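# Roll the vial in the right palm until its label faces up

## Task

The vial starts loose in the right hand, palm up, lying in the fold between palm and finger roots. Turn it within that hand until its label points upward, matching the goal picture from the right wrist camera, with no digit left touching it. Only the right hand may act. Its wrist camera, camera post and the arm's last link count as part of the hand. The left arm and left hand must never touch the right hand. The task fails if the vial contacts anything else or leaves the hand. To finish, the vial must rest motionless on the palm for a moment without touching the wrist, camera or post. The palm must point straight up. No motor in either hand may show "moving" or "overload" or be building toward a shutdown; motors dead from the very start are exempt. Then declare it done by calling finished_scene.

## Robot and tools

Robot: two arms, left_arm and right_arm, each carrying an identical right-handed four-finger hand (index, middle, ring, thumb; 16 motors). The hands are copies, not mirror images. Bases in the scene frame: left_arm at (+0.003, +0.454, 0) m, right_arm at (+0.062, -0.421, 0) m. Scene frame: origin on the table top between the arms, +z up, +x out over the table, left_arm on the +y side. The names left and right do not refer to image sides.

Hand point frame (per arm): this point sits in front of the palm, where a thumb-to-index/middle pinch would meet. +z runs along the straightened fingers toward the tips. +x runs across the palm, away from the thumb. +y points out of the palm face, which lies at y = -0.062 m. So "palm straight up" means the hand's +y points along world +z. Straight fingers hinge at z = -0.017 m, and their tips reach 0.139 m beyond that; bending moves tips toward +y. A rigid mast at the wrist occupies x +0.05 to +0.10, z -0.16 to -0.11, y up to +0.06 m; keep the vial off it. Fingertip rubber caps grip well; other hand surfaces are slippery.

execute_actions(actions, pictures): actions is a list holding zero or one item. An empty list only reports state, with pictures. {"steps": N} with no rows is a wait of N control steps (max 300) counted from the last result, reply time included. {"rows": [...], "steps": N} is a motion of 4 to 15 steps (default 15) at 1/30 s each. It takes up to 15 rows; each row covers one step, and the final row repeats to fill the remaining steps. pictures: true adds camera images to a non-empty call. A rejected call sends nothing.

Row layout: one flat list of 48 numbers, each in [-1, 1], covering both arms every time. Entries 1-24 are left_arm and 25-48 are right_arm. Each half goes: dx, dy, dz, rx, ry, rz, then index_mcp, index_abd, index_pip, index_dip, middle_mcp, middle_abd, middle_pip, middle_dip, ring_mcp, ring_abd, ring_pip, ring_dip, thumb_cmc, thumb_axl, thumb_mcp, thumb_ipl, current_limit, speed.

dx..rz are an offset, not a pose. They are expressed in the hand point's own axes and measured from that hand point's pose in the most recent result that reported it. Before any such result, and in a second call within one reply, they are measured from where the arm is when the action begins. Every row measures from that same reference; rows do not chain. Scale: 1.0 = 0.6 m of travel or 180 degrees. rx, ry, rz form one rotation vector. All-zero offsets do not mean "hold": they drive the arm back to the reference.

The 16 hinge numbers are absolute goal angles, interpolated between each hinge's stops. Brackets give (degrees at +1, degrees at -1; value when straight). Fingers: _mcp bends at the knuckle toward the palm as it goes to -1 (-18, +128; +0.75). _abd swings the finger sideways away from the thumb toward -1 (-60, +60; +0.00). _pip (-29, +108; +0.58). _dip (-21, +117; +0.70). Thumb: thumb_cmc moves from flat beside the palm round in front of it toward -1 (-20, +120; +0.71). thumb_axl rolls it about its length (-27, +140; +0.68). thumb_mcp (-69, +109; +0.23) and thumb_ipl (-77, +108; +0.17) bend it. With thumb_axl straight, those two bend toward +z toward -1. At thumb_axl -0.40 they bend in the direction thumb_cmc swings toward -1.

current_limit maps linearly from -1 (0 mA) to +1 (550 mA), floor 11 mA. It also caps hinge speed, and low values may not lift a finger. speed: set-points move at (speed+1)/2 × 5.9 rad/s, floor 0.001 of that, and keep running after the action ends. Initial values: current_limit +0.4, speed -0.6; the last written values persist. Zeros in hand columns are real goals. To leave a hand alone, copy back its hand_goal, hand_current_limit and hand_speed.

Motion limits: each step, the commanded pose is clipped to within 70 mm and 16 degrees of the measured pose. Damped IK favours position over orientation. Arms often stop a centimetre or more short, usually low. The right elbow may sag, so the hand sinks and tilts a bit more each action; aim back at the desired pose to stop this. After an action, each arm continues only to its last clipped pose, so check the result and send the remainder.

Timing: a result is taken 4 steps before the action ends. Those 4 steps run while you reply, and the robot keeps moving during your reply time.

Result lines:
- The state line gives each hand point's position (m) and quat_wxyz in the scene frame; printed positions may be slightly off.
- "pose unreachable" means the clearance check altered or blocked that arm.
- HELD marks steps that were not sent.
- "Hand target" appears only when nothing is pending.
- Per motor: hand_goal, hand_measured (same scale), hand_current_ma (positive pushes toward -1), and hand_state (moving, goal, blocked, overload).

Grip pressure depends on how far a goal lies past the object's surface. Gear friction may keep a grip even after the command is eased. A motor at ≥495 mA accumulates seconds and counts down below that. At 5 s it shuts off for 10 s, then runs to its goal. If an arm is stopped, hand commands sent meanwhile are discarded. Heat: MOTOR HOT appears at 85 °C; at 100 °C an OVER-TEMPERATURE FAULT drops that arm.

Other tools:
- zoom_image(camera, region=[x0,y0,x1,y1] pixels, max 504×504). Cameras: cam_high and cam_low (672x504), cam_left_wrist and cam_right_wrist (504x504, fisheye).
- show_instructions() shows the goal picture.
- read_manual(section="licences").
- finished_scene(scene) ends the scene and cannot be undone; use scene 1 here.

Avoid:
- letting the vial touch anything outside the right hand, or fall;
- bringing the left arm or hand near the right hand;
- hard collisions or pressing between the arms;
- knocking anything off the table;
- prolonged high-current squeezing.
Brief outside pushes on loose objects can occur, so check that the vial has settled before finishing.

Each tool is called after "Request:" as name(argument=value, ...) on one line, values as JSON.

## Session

Request:
show_instructions()

Request:
execute_actions(actions=[])

Reference images for this scene: goal picture from the wrist camera place.

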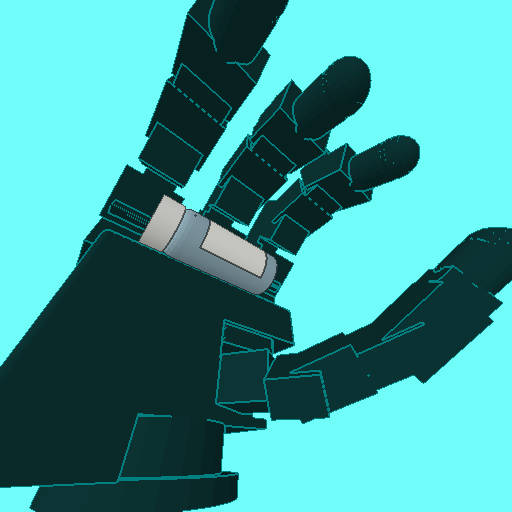

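Scene clock: 0.00 s of 4800.00 s.
left_arm: end_effector_position=(+0.3872, +0.8022, +0.5763) hand_goal=(+0.754, +0.000, +0.576, +0.696, +0.754, +0.000, +0.576, +0.696, +0.754, +0.000, +0.576, +0.696, +0.714, +0.678, +0.226, +0.168) hand_measured=(+0.754, +0.000, +0.576, +0.696, +0.754, +0.000, +0.576, +0.696, +0.754, +0.000, +0.576, +0.696, +0.714, +0.678, +0.226, +0.168) hand_current_ma=(+0, +0, +0, +0, +0, +0, +0, +0, +0, +0, +0, +0, +0, +0, +0, +0) hand_state=(goal, goal, goal, goal, goal, goal, goal, goal, goal, goal, goal, goal, goal, goal, goal, goal) hand_current_limit=0.40 hand_speed=-0.60 end_effector_quat_wxyz=(+0.267, +0.270, +0.652, +0.656) | right_arm: end_effector_position=(+0.4291, -0.0955, +0.4048) hand_goal=(+0.046, +0.000, -0.008, +0.280, +0.046, +0.000, -0.008, +0.280, +0.046, +0.000, -0.008, +0.280, -0.104, +0.266, +0.032, -0.018) hand_measured=(+0.062, +0.000, -0.006, +0.282, +0.062, +0.000, -0.006, +0.282, +0.062, +0.000, -0.006, +0.282, -0.088, +0.270, +0.034, -0.016) hand_current_ma=(+83, +0, +13, +13, +83, +0, +13, +13, +90, +0, +14, +12, +82, +30, +13, +11) hand_state=(goal, goal, goal, goal, goal, goal, goal, goal, goal, goal, goal, goal, goal, goal, goal, goal) hand_current_limit=0.40 hand_speed=-0.60 end_effector_quat_wxyz=(+0.292, +0.299, +0.632, +0.653)
Joint positions: left_arm=[ 0.66   1.038  1.037  0.005 -0.015  0.007] | right_arm=[1.02  1.104 0.6   0.526 0.104 0.02 ]
Joint velocities: left_arm=[ 0.005 -0.024 -0.012  0.002 -0.037 -0.007] | right_arm=[-0.005 -0.034 -0.027 -0.012  0.007  0.095]
Hand target (left_arm): +0.382, +0.797, +0.605; +0.274, +0.263, +0.635, +0.673
Hand target (right_arm): +0.430, -0.094, +0.423; +0.295, +0.295, +0.620, +0.664
camera_calibration (this result's frames):
cam_left_wrist: T_world_to_cam=[[0.52159, -0.56124, 0.642615, -0.0920017], [-0.223378, -0.816743, -0.532008, 0.994181], [0.823436, 0.133944, -0.551374, 0.012814], [0, 0, 0, 1]] pos_world=[0.259514, 0.758639, 0.5951]
cam_right_wrist: T_world_to_cam=[[0.451625, -0.666618, 0.593005, -0.469052], [-0.317551, -0.741225, -0.591394, 0.256611], [0.833784, 0.0787792, -0.546441, -0.00894971], [0, 0, 0, 1]] pos_world=[0.300785, -0.121767, 0.425019]

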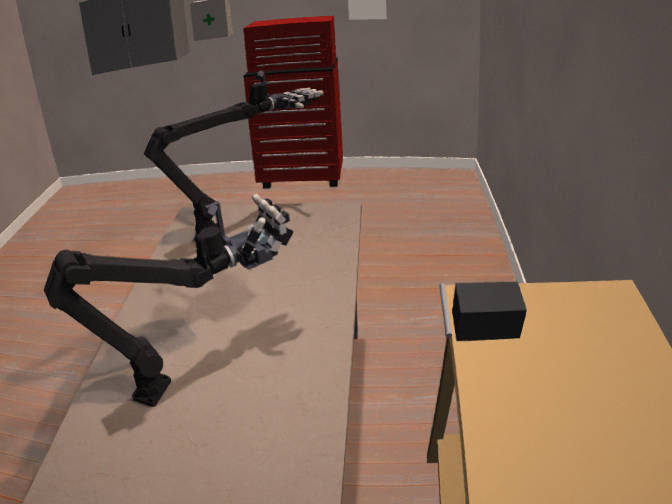

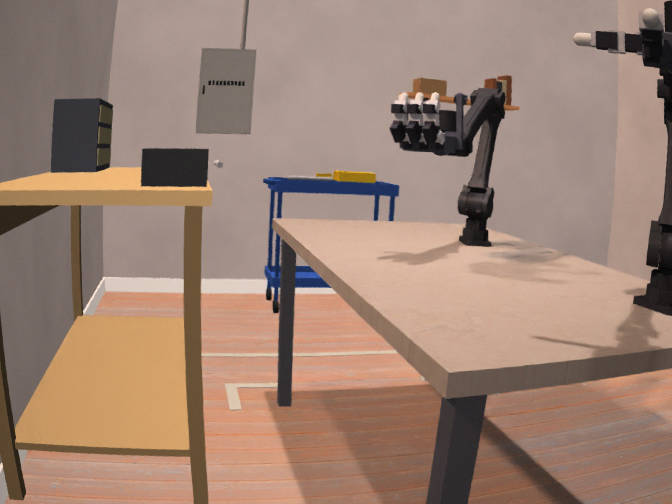

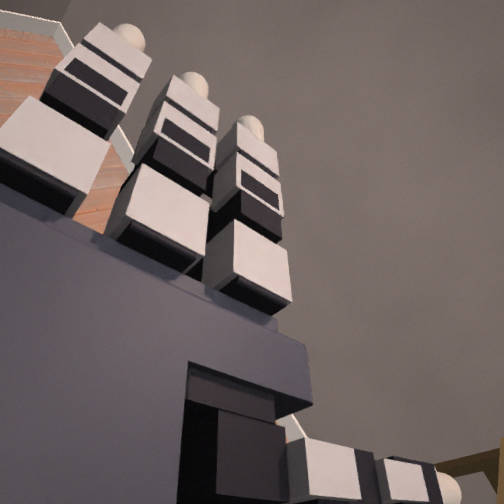

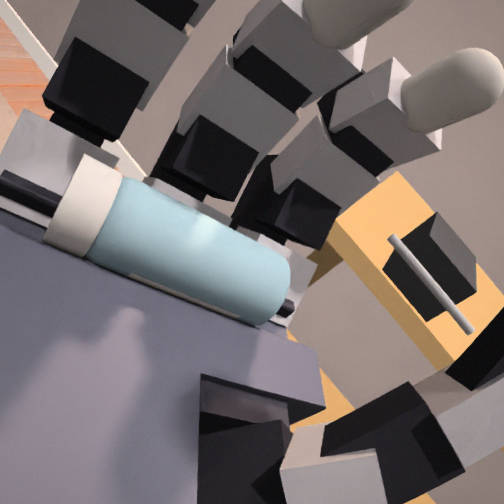

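Request:
zoom_image(camera="cam_right_wrist", region=[30, 130, 330, 350])

Region (30, 130, 330, 350) of cam_right_wrist's 504x504 image, scaled by 1.680, with more detail than that image has; it fills the top 370 rows of this view, and the rest is white.

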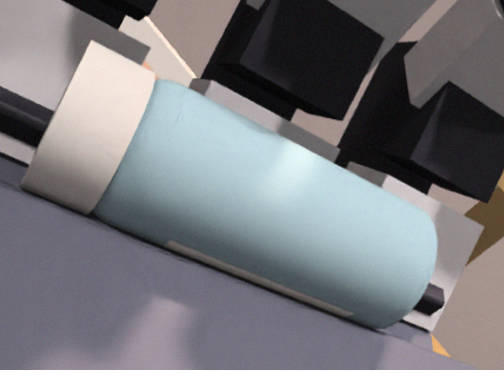

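Request:
execute_actions(actions=[], pictures=false)

Scene clock: 1.50 s of 4800.00 s.
left_arm: end_effector_position=(+0.3872, +0.8022, +0.5763) hand_goal=(+0.754, +0.000, +0.576, +0.696, +0.754, +0.000, +0.576, +0.696, +0.754, +0.000, +0.576, +0.696, +0.714, +0.678, +0.226, +0.168) hand_measured=(+0.764, +0.000, +0.576, +0.696, +0.764, +0.000, +0.576, +0.696, +0.764, +0.000, +0.576, +0.696, +0.724, +0.678, +0.226, +0.168) hand_current_ma=(+56, +0, +4, +0, +52, +0, +4, +0, +55, +0, +4, +0, +53, -4, -1, -2) hand_state=(goal, goal, goal, goal, goal, goal, goal, goal, goal, goal, goal, goal, goal, goal, goal, goal) hand_current_limit=0.40 hand_speed=-0.60 end_effector_quat_wxyz=(+0.267, +0.270, +0.652, +0.656) | right_arm: end_effector_position=(+0.4291, -0.0955, +0.4048) hand_goal=(+0.046, +0.000, -0.008, +0.280, +0.046, +0.000, -0.008, +0.280, +0.046, +0.000, -0.008, +0.280, -0.104, +0.266, +0.032, -0.018) hand_measured=(+0.062, +0.000, -0.006, +0.282, +0.062, +0.000, -0.006, +0.282, +0.062, +0.000, -0.006, +0.282, -0.088, +0.270, +0.034, -0.016) hand_current_ma=(+83, +0, +13, +13, +83, +0, +13, +13, +90, +0, +14, +12, +82, +30, +13, +11) hand_state=(goal, goal, goal, goal, goal, goal, goal, goal, goal, goal, goal, goal, goal, goal, goal, goal) hand_current_limit=0.40 hand_speed=-0.60 end_effector_quat_wxyz=(+0.292, +0.299, +0.632, +0.653)
Joint positions: left_arm=[ 0.66   1.038  1.037  0.005 -0.015  0.007] | right_arm=[1.02  1.104 0.6   0.526 0.104 0.02 ]
Joint velocities: left_arm=[ 0.015 -0.005 -0.017  0.017  0.007 -0.022] | right_arm=[-0.005 -0.015 -0.002 -0.012  0.022 -0.007]
Hand target (left_arm): +0.382, +0.797, +0.605; +0.274, +0.263, +0.635, +0.673
Hand target (right_arm): +0.430, -0.094, +0.423; +0.295, +0.295, +0.620, +0.664
Kept back: nothing.
Steps of this call (steps 1 to 45: nothing new was sent). Readings (end_effector_position | what the end effector reports):
1: left_arm (+0.3872, +0.8022, +0.5763) | right_arm (+0.4291, -0.0955, +0.4048) | left_arm hand_goal=(+0.754, +0.000, +0.576, +0.696, +0.754, +0.000, +0.576, +0.696, +0.754, +0.000, +0.576, +0.696, +0.714, +0.678, +0.226, +0.168) hand_measured=(+0.754, +0.000, +0.576, +0.696, +0.754, +0.000, +0.576, +0.696, +0.754, +0.000, +0.576, +0.696, +0.714, +0.678, +0.226, +0.168) hand_current_ma=(+0, +0, +0, +0, +0, +0, +0, +0, +0, +0, +0, +0, +0, +0, +0, +0) hand_state=(moving, goal, moving, moving, moving, goal, moving, moving, moving, goal, moving, moving, moving, moving, moving, moving) hand_current_limit=0.40 hand_speed=-0.60 | right_arm hand_goal=(+0.046, +0.000, -0.008, +0.280, +0.046, +0.000, -0.008, +0.280, +0.046, +0.000, -0.008, +0.280, -0.104, +0.266, +0.032, -0.018) hand_measured=(+0.062, +0.000, -0.006, +0.282, +0.062, +0.000, -0.006, +0.282, +0.062, +0.000, -0.006, +0.282, -0.088, +0.270, +0.034, -0.016) hand_current_ma=(+83, +0, +13, +13, +83, +0, +13, +13, +90, +0, +14, +12, +82, +30, +13, +11) hand_state=(moving, goal, moving, moving, moving, goal, moving, moving, moving, goal, moving, moving, moving, moving, moving, moving) hand_current_limit=0.40 hand_speed=-0.60
2: left_arm (+0.3872, +0.8022, +0.5763) | right_arm (+0.4291, -0.0955, +0.4048) | left_arm hand_goal=(+0.754, +0.000, +0.576, +0.696, +0.754, +0.000, +0.576, +0.696, +0.754, +0.000, +0.576, +0.696, +0.714, +0.678, +0.226, +0.168) hand_measured=(+0.758, +0.000, +0.576, +0.696, +0.756, +0.000, +0.576, +0.696, +0.756, +0.000, +0.576, +0.696, +0.718, +0.678, +0.226, +0.168) hand_current_ma=(+49, +0, +5, +0, +46, +0, +5, +0, +48, +0, +5, +0, +50, -5, -1, -2) hand_state=(moving, goal, goal, goal, moving, goal, goal, goal, moving, goal, goal, goal, moving, goal, goal, goal) hand_current_limit=0.40 hand_speed=-0.60 | right_arm hand_goal=(+0.046, +0.000, -0.008, +0.280, +0.046, +0.000, -0.008, +0.280, +0.046, +0.000, -0.008, +0.280, -0.104, +0.266, +0.032, -0.018) hand_measured=(+0.062, +0.000, -0.006, +0.282, +0.062, +0.000, -0.006, +0.282, +0.062, +0.000, -0.006, +0.282, -0.088, +0.270, +0.034, -0.016) hand_current_ma=(+83, +0, +13, +13, +83, +0, +13, +13, +90, +0, +14, +12, +82, +30, +13, +11) hand_state=(goal, goal, goal, goal, goal, goal, goal, goal, goal, goal, goal, goal, goal, goal, goal, goal) hand_current_limit=0.40 hand_speed=-0.60
4: left_arm (+0.3872, +0.8022, +0.5763) | right_arm (+0.4291, -0.0955, +0.4048) | left_arm hand_goal=(+0.754, +0.000, +0.576, +0.696, +0.754, +0.000, +0.576, +0.696, +0.754, +0.000, +0.576, +0.696, +0.714, +0.678, +0.226, +0.168) hand_measured=(+0.764, +0.000, +0.576, +0.696, +0.762, +0.000, +0.576, +0.696, +0.762, +0.000, +0.576, +0.696, +0.722, +0.678, +0.226, +0.168) hand_current_ma=(+58, +0, +4, +0, +53, +0, +4, +0, +56, +0, +4, +0, +53, -4, -1, -2) hand_state=(moving, goal, goal, goal, moving, goal, goal, goal, moving, goal, goal, goal, moving, goal, goal, goal) hand_current_limit=0.40 hand_speed=-0.60 | right_arm hand_goal=(+0.046, +0.000, -0.008, +0.280, +0.046, +0.000, -0.008, +0.280, +0.046, +0.000, -0.008, +0.280, -0.104, +0.266, +0.032, -0.018) hand_measured=(+0.062, +0.000, -0.006, +0.282, +0.062, +0.000, -0.006, +0.282, +0.062, +0.000, -0.006, +0.282, -0.088, +0.270, +0.034, -0.016) hand_current_ma=(+83, +0, +13, +13, +83, +0, +13, +13, +90, +0, +14, +12, +82, +30, +13, +11) hand_state=(goal, goal, goal, goal, goal, goal, goal, goal, goal, goal, goal, goal, goal, goal, goal, goal) hand_current_limit=0.40 hand_speed=-0.60
8: left_arm (+0.3872, +0.8022, +0.5763) | right_arm (+0.4291, -0.0955, +0.4048) | left_arm hand_goal=(+0.754, +0.000, +0.576, +0.696, +0.754, +0.000, +0.576, +0.696, +0.754, +0.000, +0.576, +0.696, +0.714, +0.678, +0.226, +0.168) hand_measured=(+0.764, +0.000, +0.576, +0.696, +0.764, +0.000, +0.576, +0.696, +0.764, +0.000, +0.576, +0.696, +0.724, +0.678, +0.226, +0.168) hand_current_ma=(+55, +0, +4, +0, +51, +0, +4, +0, +54, +0, +4, +0, +52, -4, -1, -2) hand_state=(goal, goal, goal, goal, goal, goal, goal, goal, goal, goal, goal, goal, goal, goal, goal, goal) hand_current_limit=0.40 hand_speed=-0.60 | right_arm hand_goal=(+0.046, +0.000, -0.008, +0.280, +0.046, +0.000, -0.008, +0.280, +0.046, +0.000, -0.008, +0.280, -0.104, +0.266, +0.032, -0.018) hand_measured=(+0.062, +0.000, -0.006, +0.282, +0.062, +0.000, -0.006, +0.282, +0.062, +0.000, -0.006, +0.282, -0.088, +0.270, +0.034, -0.016) hand_current_ma=(+83, +0, +13, +13, +83, +0, +13, +13, +90, +0, +14, +12, +82, +30, +13, +11) hand_state=(goal, goal, goal, goal, goal, goal, goal, goal, goal, goal, goal, goal, goal, goal, goal, goal) hand_current_limit=0.40 hand_speed=-0.60
45: the state above

Request:
execute_actions(actions=[{"rows": [[0,0.0478,-0.0121,-0.0166,0,0,0.754,0,0.576,0.696,0.754,0,0.576,0.696,0.754,0,0.576,0.696,0.714,0.678,0.226,0.168,0.4,-0.6,0.001,0.0303,0.0034,-0.0107,0,0.001,0.046,0,-0.008,0.28,0.064,0,-0.63,-0.412,0.046,0,-0.008,0.28,-0.104,0.266,0.032,-0.018,0.75,0]], "steps": 15}])

Request:
execute_actions(actions=[{"rows": [[0,0.0478,-0.0121,-0.0166,0,0,0.754,0,0.576,0.696,0.754,0,0.576,0.696,0.754,0,0.576,0.696,0.714,0.678,0.226,0.168,0.4,-0.6,0.001,0.0303,0.0034,-0.0107,0,0.001,0.046,0,-0.008,0.28,0.064,0,-0.63,-0.412,0.046,0,-0.008,0.28,-0.104,0.266,0.032,-0.018,0.75,0],[0,0.0478,-0.0121,-0.0166,0,0,0.754,0,0.576,0.696,0.754,0,0.576,0.696,0.754,0,0.576,0.696,0.714,0.678,0.226,0.168,0.4,-0.6,0.001,0.0303,0.0034,-0.0107,0,0.001,0.046,0,-0.008,0.28,0.064,0,-0.63,-0.412,0.046,0,-0.008,0.28,-0.104,0.266,0.032,-0.018,0.75,0],[0,0.0478,-0.0121,-0.0166,0,0,0.754,0,0.576,0.696,0.754,0,0.576,0.696,0.754,0,0.576,0.696,0.714,0.678,0.226,0.168,0.4,-0.6,0.001,0.0303,0.0034,-0.0107,0,0.001,0.046,0,-0.008,0.28,0.058,0,-0.722,-0.412,0.046,0,-0.008,0.28,-0.104,0.266,0.032,-0.018,0.5,0],[0,0.0478,-0.0121,-0.0166,0,0,0.754,0,0.576,0.696,0.754,0,0.576,0.696,0.754,0,0.576,0.696,0.714,0.678,0.226,0.168,0.4,-0.6,0.001,0.0303,0.0034,-0.0107,0,0.001,0.046,0,-0.008,0.28,0.058,0,-0.722,-0.412,0.046,0,-0.008,0.28,-0.104,0.266,0.032,-0.018,0.5,0],[0,0.0478,-0.0121,-0.0166,0,0,0.754,0,0.576,0.696,0.754,0,0.576,0.696,0.754,0,0.576,0.696,0.714,0.678,0.226,0.168,0.4,-0.6,0.001,0.0303,0.0034,-0.0107,0,0.001,0.046,0,-0.008,0.28,0.056,0,-0.738,-0.39,0.046,0,-0.008,0.28,-0.104,0.266,0.032,-0.018,0.5,0],[0,0.0478,-0.0121,-0.0166,0,0,0.754,0,0.576,0.696,0.754,0,0.576,0.696,0.754,0,0.576,0.696,0.714,0.678,0.226,0.168,0.4,-0.6,0.001,0.0303,0.0034,-0.0107,0,0.001,0.046,0,-0.008,0.28,0.053,0,-0.754,-0.368,0.046,0,-0.008,0.28,-0.104,0.266,0.032,-0.018,0.5,0],[0,0.0478,-0.0121,-0.0166,0,0,0.754,0,0.576,0.696,0.754,0,0.576,0.696,0.754,0,0.576,0.696,0.714,0.678,0.226,0.168,0.4,-0.6,0.001,0.0303,0.0034,-0.0107,0,0.001,0.046,0,-0.008,0.28,0.045,0,-0.773,-0.34,0.046,0,-0.008,0.28,-0.104,0.266,0.032,-0.018,0.5,0],[0,0.0478,-0.0121,-0.0166,0,0,0.754,0,0.576,0.696,0.754,0,0.576,0.696,0.754,0,0.576,0.696,0.714,0.678,0.226,0.168,0.4,-0.6,0.001,0.0303,0.0034,-0.0107,0,0.001,0.046,0,-0.008,0.28,0.037,0,-0.793,-0.312,0.046,0,-0.008,0.28,-0.104,0.266,0.032,-0.018,0.5,0],[0,0.0478,-0.0121,-0.0166,0,0,0.754,0,0.576,0.696,0.754,0,0.576,0.696,0.754,0,0.576,0.696,0.714,0.678,0.226,0.168,0.4,-0.6,0.001,0.0303,0.0034,-0.0107,0,0.001,0.046,0,-0.008,0.28,0.029,0,-0.812,-0.284,0.046,0,-0.008,0.28,-0.104,0.266,0.032,-0.018,0.5,0],[0,0.0478,-0.0121,-0.0166,0,0,0.754,0,0.576,0.696,0.754,0,0.576,0.696,0.754,0,0.576,0.696,0.714,0.678,0.226,0.168,0.4,-0.6,0.001,0.0303,0.0034,-0.0107,0,0.001,0.046,0,-0.008,0.28,0.022,0,-0.832,-0.256,0.046,0,-0.008,0.28,-0.104,0.266,0.032,-0.018,0.5,0],[0,0.0478,-0.0121,-0.0166,0,0,0.754,0,0.576,0.696,0.754,0,0.576,0.696,0.754,0,0.576,0.696,0.714,0.678,0.226,0.168,0.4,-0.6,0.001,0.0303,0.0034,-0.0107,0,0.001,0.046,0,-0.008,0.28,0.014,0,-0.851,-0.228,0.046,0,-0.008,0.28,-0.104,0.266,0.032,-0.018,0.5,0],[0,0.0478,-0.0121,-0.0166,0,0,0.754,0,0.576,0.696,0.754,0,0.576,0.696,0.754,0,0.576,0.696,0.714,0.678,0.226,0.168,0.4,-0.6,0.001,0.0303,0.0034,-0.0107,0,0.001,0.046,0,-0.008,0.28,0.006,0,-0.871,-0.2,0.046,0,-0.008,0.28,-0.104,0.266,0.032,-0.018,0.5,0],[0,0.0478,-0.0121,-0.0166,0,0,0.754,0,0.576,0.696,0.754,0,0.576,0.696,0.754,0,0.576,0.696,0.714,0.678,0.226,0.168,0.4,-0.6,0.001,0.0303,0.0034,-0.0107,0,0.001,0.046,0,-0.008,0.28,-0.002,0,-0.89,-0.172,0.046,0,-0.008,0.28,-0.104,0.266,0.032,-0.018,0.5,0],[0,0.0478,-0.0121,-0.0166,0,0,0.754,0,0.576,0.696,0.754,0,0.576,0.696,0.754,0,0.576,0.696,0.714,0.678,0.226,0.168,0.4,-0.6,0.001,0.0303,0.0034,-0.0107,0,0.001,0.046,0,-0.008,0.28,-0.015,0,-0.904,-0.145,0.046,0,-0.008,0.28,-0.104,0.266,0.032,-0.018,0.5,0],[0,0.0478,-0.0121,-0.0166,0,0,0.754,0,0.576,0.696,0.754,0,0.576,0.696,0.754,0,0.576,0.696,0.714,0.678,0.226,0.168,0.4,-0.6,0.001,0.0303,0.0034,-0.0107,0,0.001,0.046,0,-0.008,0.28,-0.028,0,-0.918,-0.117,0.046,0,-0.008,0.28,-0.104,0.266,0.032,-0.018,0.5,0]], "steps": 15}])

Request:
execute_actions(actions=[{"rows": [[0,0.0478,-0.0121,-0.0166,0,0,0.754,0,0.576,0.696,0.754,0,0.576,0.696,0.754,0,0.576,0.696,0.714,0.678,0.226,0.168,0.4,-0.6,0.001,0.0303,0.0034,-0.0107,0,0.001,0.046,0,-0.008,0.28,-0.04,0,-0.931,-0.09,0.046,0,-0.008,0.28,-0.104,0.266,0.032,-0.018,0.5,0],[0,0.0478,-0.0121,-0.0166,0,0,0.754,0,0.576,0.696,0.754,0,0.576,0.696,0.754,0,0.576,0.696,0.714,0.678,0.226,0.168,0.4,-0.6,0.001,0.0303,0.0034,-0.0107,0,0.001,0.046,0,-0.008,0.28,-0.053,0,-0.945,-0.062,0.046,0,-0.008,0.28,-0.104,0.266,0.032,-0.018,0.5,0],[0,0.0478,-0.0121,-0.0166,0,0,0.754,0,0.576,0.696,0.754,0,0.576,0.696,0.754,0,0.576,0.696,0.714,0.678,0.226,0.168,0.4,-0.6,0.001,0.0303,0.0034,-0.0107,0,0.001,0.046,0,-0.008,0.28,-0.064,0,-0.958,-0.036,0.046,0,-0.008,0.28,-0.104,0.266,0.032,-0.018,0.5,0],[0,0.0478,-0.0121,-0.0166,0,0,0.754,0,0.576,0.696,0.754,0,0.576,0.696,0.754,0,0.576,0.696,0.714,0.678,0.226,0.168,0.4,-0.6,0.001,0.0303,0.0034,-0.0107,0,0.001,0.046,0,-0.008,0.28,-0.075,0,-0.97,-0.01,0.046,0,-0.008,0.28,-0.104,0.266,0.032,-0.018,0.5,0],[0,0.0478,-0.0121,-0.0166,0,0,0.754,0,0.576,0.696,0.754,0,0.576,0.696,0.754,0,0.576,0.696,0.714,0.678,0.226,0.168,0.4,-0.6,0.001,0.0303,0.0034,-0.0107,0,0.001,0.046,0,-0.008,0.28,-0.075,0,-0.97,-0.01,0.046,0,-0.008,0.28,-0.104,0.266,0.032,-0.018,0.5,0],[0,0.0478,-0.0121,-0.0166,0,0,0.754,0,0.576,0.696,0.754,0,0.576,0.696,0.754,0,0.576,0.696,0.714,0.678,0.226,0.168,0.4,-0.6,0.001,0.0303,0.0034,-0.0107,0,0.001,0.046,0,-0.008,0.28,-0.075,0,-0.935,-0.01,0.046,0,-0.008,0.28,-0.104,0.266,0.032,-0.018,0.5,0],[0,0.0478,-0.0121,-0.0166,0,0,0.754,0,0.576,0.696,0.754,0,0.576,0.696,0.754,0,0.576,0.696,0.714,0.678,0.226,0.168,0.4,-0.6,0.001,0.0303,0.0034,-0.0107,0,0.001,0.046,0,-0.008,0.28,-0.075,0,-0.9,-0.01,0.046,0,-0.008,0.28,-0.104,0.266,0.032,-0.018,0.5,0],[0,0.0478,-0.0121,-0.0166,0,0,0.754,0,0.576,0.696,0.754,0,0.576,0.696,0.754,0,0.576,0.696,0.714,0.678,0.226,0.168,0.4,-0.6,0.001,0.0303,0.0034,-0.0107,0,0.001,0.046,0,-0.008,0.28,-0.075,0,-0.865,-0.01,0.046,0,-0.008,0.28,-0.104,0.266,0.032,-0.018,0.5,0],[0,0.0478,-0.0121,-0.0166,0,0,0.754,0,0.576,0.696,0.754,0,0.576,0.696,0.754,0,0.576,0.696,0.714,0.678,0.226,0.168,0.4,-0.6,0.001,0.0303,0.0034,-0.0107,0,0.001,0.046,0,-0.008,0.28,-0.061,0,-0.841,-0.05,0.046,0,-0.008,0.28,-0.104,0.266,0.032,-0.018,0.5,0],[0,0.0478,-0.0121,-0.0166,0,0,0.754,0,0.576,0.696,0.754,0,0.576,0.696,0.754,0,0.576,0.696,0.714,0.678,0.226,0.168,0.4,-0.6,0.001,0.0303,0.0034,-0.0107,0,0.001,0.046,0,-0.008,0.28,-0.047,0,-0.818,-0.09,0.046,0,-0.008,0.28,-0.104,0.266,0.032,-0.018,0.5,0],[0,0.0478,-0.0121,-0.0166,0,0,0.754,0,0.576,0.696,0.754,0,0.576,0.696,0.754,0,0.576,0.696,0.714,0.678,0.226,0.168,0.4,-0.6,0.001,0.0303,0.0034,-0.0107,0,0.001,0.046,0,-0.008,0.28,-0.033,0,-0.794,-0.131,0.046,0,-0.008,0.28,-0.104,0.266,0.032,-0.018,0.5,0],[0,0.0478,-0.0121,-0.0166,0,0,0.754,0,0.576,0.696,0.754,0,0.576,0.696,0.754,0,0.576,0.696,0.714,0.678,0.226,0.168,0.4,-0.6,0.001,0.0303,0.0034,-0.0107,0,0.001,0.046,0,-0.008,0.28,-0.013,0,-0.76,-0.19,0.046,0,-0.008,0.28,-0.104,0.266,0.032,-0.018,0.5,0],[0,0.0478,-0.0121,-0.0166,0,0,0.754,0,0.576,0.696,0.754,0,0.576,0.696,0.754,0,0.576,0.696,0.714,0.678,0.226,0.168,0.4,-0.6,0.001,0.0303,0.0034,-0.0107,0,0.001,0.046,0,-0.008,0.28,0.01,0,-0.72,-0.25,0.046,0,-0.008,0.28,-0.104,0.266,0.032,-0.018,0.5,0],[0,0.0478,-0.0121,-0.0166,0,0,0.754,0,0.576,0.696,0.754,0,0.576,0.696,0.754,0,0.576,0.696,0.714,0.678,0.226,0.168,0.4,-0.6,0.001,0.0303,0.0034,-0.0107,0,0.001,0.046,0,-0.008,0.28,0.036,0,-0.677,-0.33,0.046,0,-0.008,0.28,-0.104,0.266,0.032,-0.018,0.5,0],[0,0.0478,-0.0121,-0.0166,0,0,0.754,0,0.576,0.696,0.754,0,0.576,0.696,0.754,0,0.576,0.696,0.714,0.678,0.226,0.168,0.4,-0.6,0.001,0.0303,0.0034,-0.0107,0,0.001,0.046,0,-0.008,0.28,0.064,0,-0.63,-0.412,0.046,0,-0.008,0.28,-0.104,0.266,0.032,-0.018,0.5,0]], "steps": 15}], pictures=true)

Scene clock: 10.13 s of 4800.00 s.
left_arm: end_effector_position=(+0.3872, +0.8022, +0.5763) hand_goal=(+0.754, +0.000, +0.576, +0.696, +0.754, +0.000, +0.576, +0.696, +0.754, +0.000, +0.576, +0.696, +0.714, +0.678, +0.226, +0.168) hand_measured=(+0.764, +0.000, +0.576, +0.696, +0.764, +0.000, +0.576, +0.696, +0.764, +0.000, +0.576, +0.696, +0.724, +0.678, +0.226, +0.168) hand_current_ma=(+56, +0, +4, +0, +52, +0, +4, +0, +55, +0, +4, +0, +53, -4, -1, -2) hand_state=(goal, goal, goal, goal, goal, goal, goal, goal, goal, goal, goal, goal, goal, goal, goal, goal) hand_current_limit=0.40 hand_speed=-0.60 end_effector_quat_wxyz=(+0.267, +0.270, +0.652, +0.656) | right_arm: end_effector_position=(+0.4291, -0.0955, +0.4048) hand_goal=(+0.046, +0.000, -0.008, +0.280, +0.064, +0.000, -0.630, -0.412, +0.046, +0.000, -0.008, +0.280, -0.104, +0.266, +0.032, -0.018) hand_measured=(+0.062, +0.000, -0.006, +0.282, +0.068, +0.000, -0.430, -0.138, +0.062, +0.000, -0.006, +0.282, -0.088, +0.270, +0.034, -0.016) hand_current_ma=(+83, +0, +13, +13, +26, +0, +56, +69, +90, +0, +14, +12, +82, +30, +13, +11) hand_state=(goal, goal, goal, goal, goal, goal, moving, moving, goal, goal, goal, goal, goal, goal, goal, goal) hand_current_limit=0.75 hand_speed=0.00 end_effector_quat_wxyz=(+0.292, +0.299, +0.632, +0.653)
Joint positions: left_arm=[ 0.66   1.038  1.037  0.005 -0.015  0.007] | right_arm=[1.02  1.104 0.6   0.526 0.104 0.02 ]
Joint velocities: left_arm=[-0.015 -0.005 -0.012 -0.007  0.095  0.007] | right_arm=[-0.015 -0.005 -0.007  0.022  0.037  0.037]
Steps of this call (steps 1 to 90: nothing new was sent; then 5.27 s passed at rest; steps 91 to 101: the first 11 steps of this action). Readings (end_effector_position | what the end effector reports):
91: left_arm (+0.3872, +0.8022, +0.5763) | right_arm (+0.4291, -0.0955, +0.4048) | left_arm hand_goal=(+0.754, +0.000, +0.576, +0.696, +0.754, +0.000, +0.576, +0.696, +0.754, +0.000, +0.576, +0.696, +0.714, +0.678, +0.226, +0.168) hand_measured=(+0.764, +0.000, +0.576, +0.696, +0.764, +0.000, +0.576, +0.696, +0.764, +0.000, +0.576, +0.696, +0.724, +0.678, +0.226, +0.168) hand_current_ma=(+56, +0, +4, +0, +52, +0, +4, +0, +55, +0, +4, +0, +53, -4, -1, -2) hand_state=(goal, goal, goal, goal, goal, goal, goal, goal, goal, goal, goal, goal, goal, goal, goal, goal) hand_current_limit=0.40 hand_speed=-0.60 | right_arm hand_goal=(+0.046, +0.000, -0.008, +0.280, +0.064, +0.000, -0.630, -0.412, +0.046, +0.000, -0.008, +0.280, -0.104, +0.266, +0.032, -0.018) hand_measured=(+0.062, +0.000, -0.006, +0.282, +0.062, +0.000, -0.006, +0.282, +0.062, +0.000, -0.006, +0.282, -0.088, +0.270, +0.034, -0.016) hand_current_ma=(+83, +0, +13, +13, +83, +0, +13, +13, +90, +0, +14, +12, +82, +30, +13, +11) hand_state=(goal, goal, goal, goal, moving, goal, moving, moving, goal, goal, goal, goal, goal, goal, goal, goal) hand_current_limit=0.75 hand_speed=0.00
92: left_arm (+0.3872, +0.8022, +0.5763) | right_arm (+0.4291, -0.0955, +0.4048) | left_arm hand_goal=(+0.754, +0.000, +0.576, +0.696, +0.754, +0.000, +0.576, +0.696, +0.754, +0.000, +0.576, +0.696, +0.714, +0.678, +0.226, +0.168) hand_measured=(+0.764, +0.000, +0.576, +0.696, +0.764, +0.000, +0.576, +0.696, +0.764, +0.000, +0.576, +0.696, +0.724, +0.678, +0.226, +0.168) hand_current_ma=(+56, +0, +4, +0, +52, +0, +4, +0, +55, +0, +4, +0, +53, -4, -1, -2) hand_state=(goal, goal, goal, goal, goal, goal, goal, goal, goal, goal, goal, goal, goal, goal, goal, goal) hand_current_limit=0.40 hand_speed=-0.60 | right_arm hand_goal=(+0.046, +0.000, -0.008, +0.280, +0.064, +0.000, -0.630, -0.412, +0.046, +0.000, -0.008, +0.280, -0.104, +0.266, +0.032, -0.018) hand_measured=(+0.062, +0.000, -0.006, +0.282, +0.062, +0.000, -0.012, +0.276, +0.062, +0.000, -0.006, +0.282, -0.088, +0.270, +0.034, -0.016) hand_current_ma=(+83, +0, +13, +13, +7, +0, +216, +218, +90, +0, +14, +12, +82, +30, +13, +11) hand_state=(goal, goal, goal, goal, moving, goal, moving, moving, goal, goal, goal, goal, goal, goal, goal, goal) hand_current_limit=0.75 hand_speed=0.00
94: left_arm (+0.3872, +0.8022, +0.5763) | right_arm (+0.4291, -0.0955, +0.4048) | left_arm hand_goal=(+0.754, +0.000, +0.576, +0.696, +0.754, +0.000, +0.576, +0.696, +0.754, +0.000, +0.576, +0.696, +0.714, +0.678, +0.226, +0.168) hand_measured=(+0.764, +0.000, +0.576, +0.696, +0.764, +0.000, +0.576, +0.696, +0.764, +0.000, +0.576, +0.696, +0.724, +0.678, +0.226, +0.168) hand_current_ma=(+56, +0, +4, +0, +52, +0, +4, +0, +55, +0, +4, +0, +53, -4, -1, -2) hand_state=(goal, goal, goal, goal, goal, goal, goal, goal, goal, goal, goal, goal, goal, goal, goal, goal) hand_current_limit=0.40 hand_speed=-0.60 | right_arm hand_goal=(+0.046, +0.000, -0.008, +0.280, +0.064, +0.000, -0.630, -0.412, +0.046, +0.000, -0.008, +0.280, -0.104, +0.266, +0.032, -0.018) hand_measured=(+0.062, +0.000, -0.006, +0.282, +0.068, +0.000, -0.096, +0.194, +0.062, +0.000, -0.006, +0.282, -0.088, +0.270, +0.034, -0.016) hand_current_ma=(+83, +0, +13, +13, +30, +0, +139, +141, +90, +0, +14, +12, +82, +30, +13, +11) hand_state=(goal, goal, goal, goal, moving, goal, moving, moving, goal, goal, goal, goal, goal, goal, goal, goal) hand_current_limit=0.75 hand_speed=0.00
98: left_arm (+0.3872, +0.8022, +0.5763) | right_arm (+0.4291, -0.0955, +0.4048) | left_arm hand_goal=(+0.754, +0.000, +0.576, +0.696, +0.754, +0.000, +0.576, +0.696, +0.754, +0.000, +0.576, +0.696, +0.714, +0.678, +0.226, +0.168) hand_measured=(+0.764, +0.000, +0.576, +0.696, +0.764, +0.000, +0.576, +0.696, +0.764, +0.000, +0.576, +0.696, +0.724, +0.678, +0.226, +0.168) hand_current_ma=(+56, +0, +4, +0, +52, +0, +4, +0, +55, +0, +4, +0, +53, -4, -1, -2) hand_state=(goal, goal, goal, goal, goal, goal, goal, goal, goal, goal, goal, goal, goal, goal, goal, goal) hand_current_limit=0.40 hand_speed=-0.60 | right_arm hand_goal=(+0.046, +0.000, -0.008, +0.280, +0.064, +0.000, -0.630, -0.412, +0.046, +0.000, -0.008, +0.280, -0.104, +0.266, +0.032, -0.018) hand_measured=(+0.062, +0.000, -0.006, +0.282, +0.068, +0.000, -0.286, +0.004, +0.062, +0.000, -0.006, +0.282, -0.088, +0.270, +0.034, -0.016) hand_current_ma=(+83, +0, +13, +13, +26, +0, +88, +95, +90, +0, +14, +12, +82, +30, +13, +11) hand_state=(goal, goal, goal, goal, goal, goal, moving, moving, goal, goal, goal, goal, goal, goal, goal, goal) hand_current_limit=0.75 hand_speed=0.00
101: the state above

Scene clock: 10.63 s of 4800.00 s.
left_arm: end_effector_position=(+0.3872, +0.8022, +0.5763) hand_goal=(+0.754, +0.000, +0.576, +0.696, +0.754, +0.000, +0.576, +0.696, +0.754, +0.000, +0.576, +0.696, +0.714, +0.678, +0.226, +0.168) hand_measured=(+0.764, +0.000, +0.576, +0.696, +0.764, +0.000, +0.576, +0.696, +0.764, +0.000, +0.576, +0.696, +0.724, +0.678, +0.226, +0.168) hand_current_ma=(+56, +0, +4, +0, +52, +0, +4, +0, +55, +0, +4, +0, +53, -4, -1, -2) hand_state=(goal, goal, goal, goal, goal, goal, goal, goal, goal, goal, goal, goal, goal, goal, goal, goal) hand_current_limit=0.40 hand_speed=-0.60 end_effector_quat_wxyz=(+0.267, +0.270, +0.652, +0.656) | right_arm: end_effector_position=(+0.4291, -0.0955, +0.4048) hand_goal=(+0.046, +0.000, -0.008, +0.280, +0.014, +0.000, -0.850, -0.228, +0.046, +0.000, -0.008, +0.280, -0.104, +0.266, +0.032, -0.018) hand_measured=(+0.062, +0.000, -0.006, +0.282, +0.054, +0.000, -0.780, -0.294, +0.062, +0.000, -0.006, +0.282, -0.088, +0.270, +0.034, -0.016) hand_current_ma=(+83, +0, +13, +13, +123, +0, +141, -23, +90, +0, +14, +12, +82, +30, +13, +11) hand_state=(goal, goal, goal, goal, moving, goal, moving, moving, goal, goal, goal, goal, goal, goal, goal, goal) hand_current_limit=0.50 hand_speed=0.00 end_effector_quat_wxyz=(+0.292, +0.299, +0.632, +0.653)
Joint positions: left_arm=[ 0.66   1.038  1.037  0.005 -0.015  0.007] | right_arm=[1.02  1.104 0.6   0.526 0.104 0.02 ]
Joint velocities: left_arm=[ 0.005 -0.005  0.007  0.002 -0.007  0.037] | right_arm=[-0.005  0.005 -0.002 -0.007  0.022  0.022]
Off your previous action's commanded pose (left_arm): 0.030 m, 3 deg at its last step (step 4 of this call).
Off your previous action's commanded pose (right_arm): 0.018 m, 2 deg at its last step (step 4 of this call).
Steps of this call (steps 1 to 4: the last 4 steps of your previous action; steps 5 to 15: the first 11 steps of this action, its rows measured from where the robot was after step 4). Readings (end_effector_position | what the end effector reports):
4: left_arm (+0.3872, +0.8022, +0.5763) | right_arm (+0.4291, -0.0955, +0.4048) | left_arm hand_goal=(+0.754, +0.000, +0.576, +0.696, +0.754, +0.000, +0.576, +0.696, +0.754, +0.000, +0.576, +0.696, +0.714, +0.678, +0.226, +0.168) hand_measured=(+0.764, +0.000, +0.576, +0.696, +0.764, +0.000, +0.576, +0.696, +0.764, +0.000, +0.576, +0.696, +0.724, +0.678, +0.226, +0.168) hand_current_ma=(+56, +0, +4, +0, +52, +0, +4, +0, +55, +0, +4, +0, +53, -4, -1, -2) hand_state=(goal, goal, goal, goal, goal, goal, goal, goal, goal, goal, goal, goal, goal, goal, goal, goal) hand_current_limit=0.40 hand_speed=-0.60 | right_arm hand_goal=(+0.046, +0.000, -0.008, +0.280, +0.064, +0.000, -0.630, -0.412, +0.046, +0.000, -0.008, +0.280, -0.104, +0.266, +0.032, -0.018) hand_measured=(+0.062, +0.000, -0.006, +0.282, +0.068, +0.000, -0.610, -0.326, +0.062, +0.000, -0.006, +0.282, -0.088, +0.270, +0.034, -0.016) hand_current_ma=(+83, +0, +13, +13, +26, +0, -42, +74, +90, +0, +14, +12, +82, +30, +13, +11) hand_state=(goal, goal, goal, goal, goal, goal, moving, moving, goal, goal, goal, goal, goal, goal, goal, goal) hand_current_limit=0.75 hand_speed=0.00
5: left_arm (+0.3872, +0.8022, +0.5763) | right_arm (+0.4291, -0.0955, +0.4048) | left_arm hand_goal=(+0.754, +0.000, +0.576, +0.696, +0.754, +0.000, +0.576, +0.696, +0.754, +0.000, +0.576, +0.696, +0.714, +0.678, +0.226, +0.168) hand_measured=(+0.764, +0.000, +0.576, +0.696, +0.764, +0.000, +0.576, +0.696, +0.764, +0.000, +0.576, +0.696, +0.724, +0.678, +0.226, +0.168) hand_current_ma=(+56, +0, +4, +0, +52, +0, +4, +0, +55, +0, +4, +0, +53, -4, -1, -2) hand_state=(goal, goal, goal, goal, goal, goal, goal, goal, goal, goal, goal, goal, goal, goal, goal, goal) hand_current_limit=0.40 hand_speed=-0.60 | right_arm hand_goal=(+0.046, +0.000, -0.008, +0.280, +0.064, +0.000, -0.630, -0.412, +0.046, +0.000, -0.008, +0.280, -0.104, +0.266, +0.032, -0.018) hand_measured=(+0.062, +0.000, -0.006, +0.282, +0.068, +0.000, -0.624, -0.372, +0.062, +0.000, -0.006, +0.282, -0.088, +0.270, +0.034, -0.016) hand_current_ma=(+83, +0, +13, +13, +26, +0, -14, -5, +90, +0, +14, +12, +82, +30, +13, +11) hand_state=(goal, goal, goal, goal, goal, goal, moving, moving, goal, goal, goal, goal, goal, goal, goal, goal) hand_current_limit=0.75 hand_speed=0.00
6: left_arm (+0.3872, +0.8022, +0.5763) | right_arm (+0.4291, -0.0955, +0.4048) | left_arm hand_goal=(+0.754, +0.000, +0.576, +0.696, +0.754, +0.000, +0.576, +0.696, +0.754, +0.000, +0.576, +0.696, +0.714, +0.678, +0.226, +0.168) hand_measured=(+0.764, +0.000, +0.576, +0.696, +0.764, +0.000, +0.576, +0.696, +0.764, +0.000, +0.576, +0.696, +0.724, +0.678, +0.226, +0.168) hand_current_ma=(+56, +0, +4, +0, +52, +0, +4, +0, +55, +0, +4, +0, +53, -4, -1, -2) hand_state=(goal, goal, goal, goal, goal, goal, goal, goal, goal, goal, goal, goal, goal, goal, goal, goal) hand_current_limit=0.40 hand_speed=-0.60 | right_arm hand_goal=(+0.046, +0.000, -0.008, +0.280, +0.064, +0.000, -0.630, -0.412, +0.046, +0.000, -0.008, +0.280, -0.104, +0.266, +0.032, -0.018) hand_measured=(+0.062, +0.000, -0.006, +0.282, +0.068, +0.000, -0.628, -0.396, +0.062, +0.000, -0.006, +0.282, -0.088, +0.270, +0.034, -0.016) hand_current_ma=(+83, +0, +13, +13, +26, +0, -2, -19, +90, +0, +14, +12, +82, +30, +13, +11) hand_state=(goal, goal, goal, goal, goal, goal, moving, moving, goal, goal, goal, goal, goal, goal, goal, goal) hand_current_limit=0.75 hand_speed=0.00
8: left_arm (+0.3872, +0.8022, +0.5763) | right_arm (+0.4291, -0.0955, +0.4048) | left_arm hand_goal=(+0.754, +0.000, +0.576, +0.696, +0.754, +0.000, +0.576, +0.696, +0.754, +0.000, +0.576, +0.696, +0.714, +0.678, +0.226, +0.168) hand_measured=(+0.764, +0.000, +0.576, +0.696, +0.764, +0.000, +0.576, +0.696, +0.764, +0.000, +0.576, +0.696, +0.724, +0.678, +0.226, +0.168) hand_current_ma=(+56, +0, +4, +0, +52, +0, +4, +0, +55, +0, +4, +0, +53, -4, -1, -2) hand_state=(goal, goal, goal, goal, goal, goal, goal, goal, goal, goal, goal, goal, goal, goal, goal, goal) hand_current_limit=0.40 hand_speed=-0.60 | right_arm hand_goal=(+0.046, +0.000, -0.008, +0.280, +0.058, +0.000, -0.722, -0.412, +0.046, +0.000, -0.008, +0.280, -0.104, +0.266, +0.032, -0.018) hand_measured=(+0.062, +0.000, -0.006, +0.282, +0.068, +0.000, -0.636, -0.408, +0.062, +0.000, -0.006, +0.282, -0.088, +0.270, +0.034, -0.016) hand_current_ma=(+83, +0, +13, +13, +60, +0, +193, +10, +90, +0, +14, +12, +82, +30, +13, +11) hand_state=(goal, goal, goal, goal, moving, goal, moving, moving, goal, goal, goal, goal, goal, goal, goal, goal) hand_current_limit=0.50 hand_speed=0.00
12: left_arm (+0.3872, +0.8022, +0.5763) | right_arm (+0.4291, -0.0955, +0.4048) | left_arm hand_goal=(+0.754, +0.000, +0.576, +0.696, +0.754, +0.000, +0.576, +0.696, +0.754, +0.000, +0.576, +0.696, +0.714, +0.678, +0.226, +0.168) hand_measured=(+0.764, +0.000, +0.576, +0.696, +0.764, +0.000, +0.576, +0.696, +0.764, +0.000, +0.576, +0.696, +0.724, +0.678, +0.226, +0.168) hand_current_ma=(+56, +0, +4, +0, +52, +0, +4, +0, +55, +0, +4, +0, +53, -4, -1, -2) hand_state=(goal, goal, goal, goal, goal, goal, goal, goal, goal, goal, goal, goal, goal, goal, goal, goal) hand_current_limit=0.40 hand_speed=-0.60 | right_arm hand_goal=(+0.046, +0.000, -0.008, +0.280, +0.038, +0.000, -0.792, -0.312, +0.046, +0.000, -0.008, +0.280, -0.104, +0.266, +0.032, -0.018) hand_measured=(+0.062, +0.000, -0.006, +0.282, +0.068, +0.000, -0.724, -0.374, +0.062, +0.000, -0.006, +0.282, -0.088, +0.270, +0.034, -0.016) hand_current_ma=(+83, +0, +13, +13, +124, +0, +161, -35, +90, +0, +14, +12, +82, +30, +13, +11) hand_state=(goal, goal, goal, goal, moving, goal, moving, moving, goal, goal, goal, goal, goal, goal, goal, goal) hand_current_limit=0.50 hand_speed=0.00
15: the state above

Scene clock: 11.13 s of 4800.00 s.
left_arm: end_effector_position=(+0.3872, +0.8022, +0.5763) hand_goal=(+0.754, +0.000, +0.576, +0.696, +0.754, +0.000, +0.576, +0.696, +0.754, +0.000, +0.576, +0.696, +0.714, +0.678, +0.226, +0.168) hand_measured=(+0.764, +0.000, +0.576, +0.696, +0.764, +0.000, +0.576, +0.696, +0.764, +0.000, +0.576, +0.696, +0.724, +0.678, +0.226, +0.168) hand_current_ma=(+56, +0, +4, +0, +52, +0, +4, +0, +55, +0, +4, +0, +53, -4, -1, -2) hand_state=(goal, goal, goal, goal, goal, goal, goal, goal, goal, goal, goal, goal, goal, goal, goal, goal) hand_current_limit=0.40 hand_speed=-0.60 end_effector_quat_wxyz=(+0.267, +0.270, +0.652, +0.656) | right_arm: end_effector_position=(+0.4291, -0.0955, +0.4048) hand_goal=(+0.046, +0.000, -0.008, +0.280, -0.032, +0.000, -0.794, -0.130, +0.046, +0.000, -0.008, +0.280, -0.104, +0.266, +0.032, -0.018) hand_measured=(+0.062, +0.000, -0.006, +0.282, -0.060, +0.000, -0.860, -0.038, +0.062, +0.000, -0.006, +0.282, -0.088, +0.270, +0.034, -0.016) hand_current_ma=(+83, +0, +13, +13, -26, +0, -64, +84, +90, +0, +14, +12, +82, +30, +13, +11) hand_state=(goal, goal, goal, goal, moving, goal, moving, moving, goal, goal, goal, goal, goal, goal, goal, goal) hand_current_limit=0.50 hand_speed=0.00 end_effector_quat_wxyz=(+0.292, +0.299, +0.632, +0.653)
Joint positions: left_arm=[ 0.66   1.038  1.037  0.005 -0.015  0.007] | right_arm=[1.02  1.104 0.6   0.526 0.104 0.02 ]
Joint velocities: left_arm=[ 0.005 -0.015 -0.012 -0.002  0.051  0.007] | right_arm=[ 0.005 -0.005 -0.002 -0.032 -0.037  0.022]
Off your previous action's commanded pose (left_arm): 0.030 m, 3 deg at its last step (step 4 of this call).
Off your previous action's commanded pose (right_arm): 0.018 m, 2 deg at its last step (step 4 of this call).
Steps of this call (steps 1 to 4: the last 4 steps of your previous action; steps 5 to 15: the first 11 steps of this action, its rows measured from where the robot was after step 4). Readings (end_effector_position | what the end effector reports):
4: left_arm (+0.3872, +0.8022, +0.5763) | right_arm (+0.4291, -0.0955, +0.4048) | left_arm hand_goal=(+0.754, +0.000, +0.576, +0.696, +0.754, +0.000, +0.576, +0.696, +0.754, +0.000, +0.576, +0.696, +0.714, +0.678, +0.226, +0.168) hand_measured=(+0.764, +0.000, +0.576, +0.696, +0.764, +0.000, +0.576, +0.696, +0.764, +0.000, +0.576, +0.696, +0.724, +0.678, +0.226, +0.168) hand_current_ma=(+56, +0, +4, +0, +52, +0, +4, +0, +55, +0, +4, +0, +53, -4, -1, -2) hand_state=(goal, goal, goal, goal, goal, goal, goal, goal, goal, goal, goal, goal, goal, goal, goal, goal) hand_current_limit=0.40 hand_speed=-0.60 | right_arm hand_goal=(+0.046, +0.000, -0.008, +0.280, -0.028, +0.000, -0.918, -0.116, +0.046, +0.000, -0.008, +0.280, -0.104, +0.266, +0.032, -0.018) hand_measured=(+0.062, +0.000, -0.006, +0.282, +0.024, +0.000, -0.858, -0.182, +0.062, +0.000, -0.006, +0.282, -0.088, +0.270, +0.034, -0.016) hand_current_ma=(+83, +0, +13, +13, +147, +0, +140, -26, +90, +0, +14, +12, +82, +30, +13, +11) hand_state=(goal, goal, goal, goal, moving, goal, moving, moving, goal, goal, goal, goal, goal, goal, goal, goal) hand_current_limit=0.50 hand_speed=0.00
5: left_arm (+0.3872, +0.8022, +0.5763) | right_arm (+0.4291, -0.0955, +0.4048) | left_arm hand_goal=(+0.754, +0.000, +0.576, +0.696, +0.754, +0.000, +0.576, +0.696, +0.754, +0.000, +0.576, +0.696, +0.714, +0.678, +0.226, +0.168) hand_measured=(+0.764, +0.000, +0.576, +0.696, +0.764, +0.000, +0.576, +0.696, +0.764, +0.000, +0.576, +0.696, +0.724, +0.678, +0.226, +0.168) hand_current_ma=(+56, +0, +4, +0, +52, +0, +4, +0, +55, +0, +4, +0, +53, -4, -1, -2) hand_state=(goal, goal, goal, goal, goal, goal, goal, goal, goal, goal, goal, goal, goal, goal, goal, goal) hand_current_limit=0.40 hand_speed=-0.60 | right_arm hand_goal=(+0.046, +0.000, -0.008, +0.280, -0.040, +0.000, -0.930, -0.090, +0.046, +0.000, -0.008, +0.280, -0.104, +0.266, +0.032, -0.018) hand_measured=(+0.062, +0.000, -0.006, +0.282, +0.012, +0.000, -0.874, -0.154, +0.062, +0.000, -0.006, +0.282, -0.088, +0.270, +0.034, -0.016) hand_current_ma=(+83, +0, +13, +13, +137, +0, +121, -31, +90, +0, +14, +12, +82, +30, +13, +11) hand_state=(goal, goal, goal, goal, moving, goal, moving, moving, goal, goal, goal, goal, goal, goal, goal, goal) hand_current_limit=0.50 hand_speed=0.00
6: left_arm (+0.3872, +0.8022, +0.5763) | right_arm (+0.4291, -0.0955, +0.4048) | left_arm hand_goal=(+0.754, +0.000, +0.576, +0.696, +0.754, +0.000, +0.576, +0.696, +0.754, +0.000, +0.576, +0.696, +0.714, +0.678, +0.226, +0.168) hand_measured=(+0.764, +0.000, +0.576, +0.696, +0.764, +0.000, +0.576, +0.696, +0.764, +0.000, +0.576, +0.696, +0.724, +0.678, +0.226, +0.168) hand_current_ma=(+56, +0, +4, +0, +52, +0, +4, +0, +55, +0, +4, +0, +53, -4, -1, -2) hand_state=(goal, goal, goal, goal, goal, goal, goal, goal, goal, goal, goal, goal, goal, goal, goal, goal) hand_current_limit=0.40 hand_speed=-0.60 | right_arm hand_goal=(+0.046, +0.000, -0.008, +0.280, -0.052, +0.000, -0.944, -0.062, +0.046, +0.000, -0.008, +0.280, -0.104, +0.266, +0.032, -0.018) hand_measured=(+0.062, +0.000, -0.006, +0.282, +0.000, +0.000, -0.890, -0.128, +0.062, +0.000, -0.006, +0.282, -0.088, +0.270, +0.034, -0.016) hand_current_ma=(+83, +0, +13, +13, +123, +0, +109, -30, +90, +0, +14, +12, +82, +30, +13, +11) hand_state=(goal, goal, goal, goal, moving, goal, moving, moving, goal, goal, goal, goal, goal, goal, goal, goal) hand_current_limit=0.50 hand_speed=0.00
8: left_arm (+0.3872, +0.8022, +0.5763) | right_arm (+0.4291, -0.0955, +0.4048) | left_arm hand_goal=(+0.754, +0.000, +0.576, +0.696, +0.754, +0.000, +0.576, +0.696, +0.754, +0.000, +0.576, +0.696, +0.714, +0.678, +0.226, +0.168) hand_measured=(+0.764, +0.000, +0.576, +0.696, +0.764, +0.000, +0.576, +0.696, +0.764, +0.000, +0.576, +0.696, +0.724, +0.678, +0.226, +0.168) hand_current_ma=(+56, +0, +4, +0, +52, +0, +4, +0, +55, +0, +4, +0, +53, -4, -1, -2) hand_state=(goal, goal, goal, goal, goal, goal, goal, goal, goal, goal, goal, goal, goal, goal, goal, goal) hand_current_limit=0.40 hand_speed=-0.60 | right_arm hand_goal=(+0.046, +0.000, -0.008, +0.280, -0.074, +0.000, -0.970, -0.010, +0.046, +0.000, -0.008, +0.280, -0.104, +0.266, +0.032, -0.018) hand_measured=(+0.062, +0.000, -0.006, +0.282, -0.028, +0.000, -0.920, -0.074, +0.062, +0.000, -0.006, +0.282, -0.088, +0.270, +0.034, -0.016) hand_current_ma=(+83, +0, +13, +13, +113, +0, +100, -34, +90, +0, +14, +12, +82, +30, +13, +11) hand_state=(goal, goal, goal, goal, moving, goal, moving, moving, goal, goal, goal, goal, goal, goal, goal, goal) hand_current_limit=0.50 hand_speed=0.00
12: left_arm (+0.3872, +0.8022, +0.5763) | right_arm (+0.4291, -0.0955, +0.4048) | left_arm hand_goal=(+0.754, +0.000, +0.576, +0.696, +0.754, +0.000, +0.576, +0.696, +0.754, +0.000, +0.576, +0.696, +0.714, +0.678, +0.226, +0.168) hand_measured=(+0.764, +0.000, +0.576, +0.696, +0.764, +0.000, +0.576, +0.696, +0.764, +0.000, +0.576, +0.696, +0.724, +0.678, +0.226, +0.168) hand_current_ma=(+56, +0, +4, +0, +52, +0, +4, +0, +55, +0, +4, +0, +53, -4, -1, -2) hand_state=(goal, goal, goal, goal, goal, goal, goal, goal, goal, goal, goal, goal, goal, goal, goal, goal) hand_current_limit=0.40 hand_speed=-0.60 | right_arm hand_goal=(+0.046, +0.000, -0.008, +0.280, -0.074, +0.000, -0.864, -0.010, +0.046, +0.000, -0.008, +0.280, -0.104, +0.266, +0.032, -0.018) hand_measured=(+0.062, +0.000, -0.006, +0.282, -0.060, +0.000, -0.940, -0.014, +0.062, +0.000, -0.006, +0.282, -0.088, +0.270, +0.034, -0.016) hand_current_ma=(+83, +0, +13, +13, +41, +0, -101, -16, +90, +0, +14, +12, +82, +30, +13, +11) hand_state=(goal, goal, goal, goal, moving, goal, moving, moving, goal, goal, goal, goal, goal, goal, goal, goal) hand_current_limit=0.50 hand_speed=0.00
15: the state above
camera_calibration (this result's frames):
cam_left_wrist: T_world_to_cam=[[0.52159, -0.56124, 0.642615, -0.0920017], [-0.223378, -0.816743, -0.532008, 0.994181], [0.823436, 0.133944, -0.551374, 0.012814], [0, 0, 0, 1]] pos_world=[0.259514, 0.758639, 0.5951]
cam_right_wrist: T_world_to_cam=[[0.451625, -0.666618, 0.593005, -0.469052], [-0.317551, -0.741225, -0.591394, 0.256611], [0.833784, 0.0787792, -0.546441, -0.00894971], [0, 0, 0, 1]] pos_world=[0.300785, -0.121767, 0.425019]

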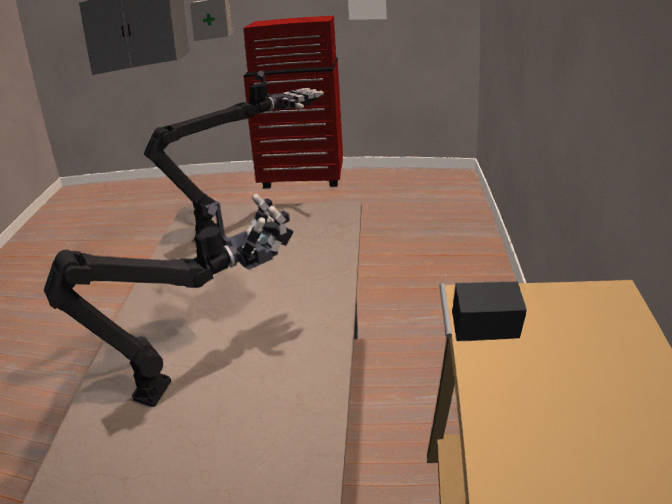

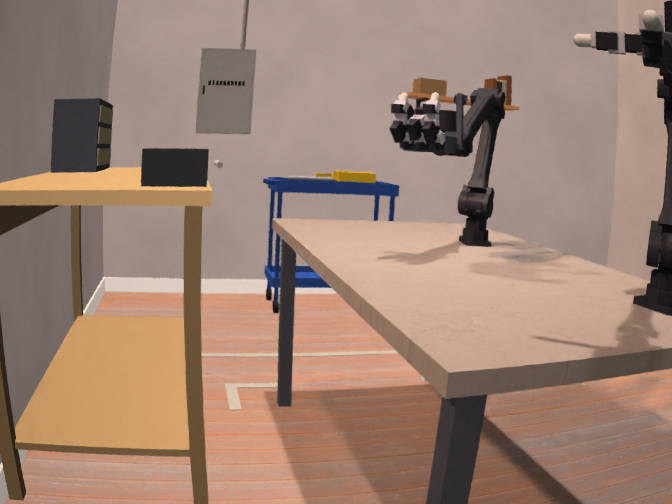

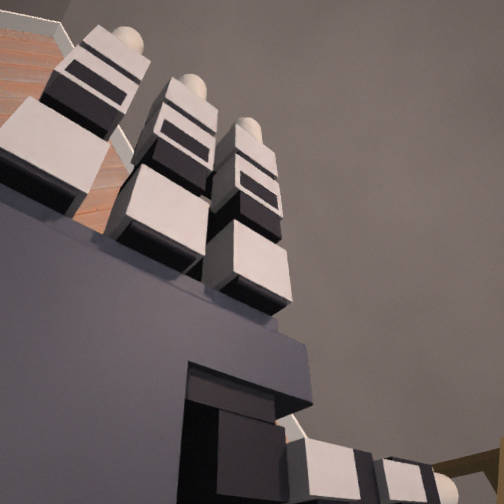

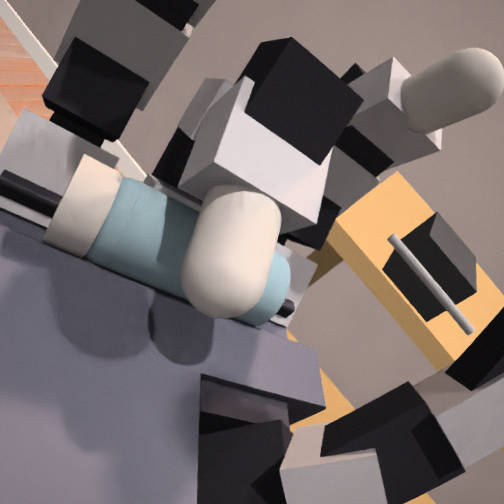

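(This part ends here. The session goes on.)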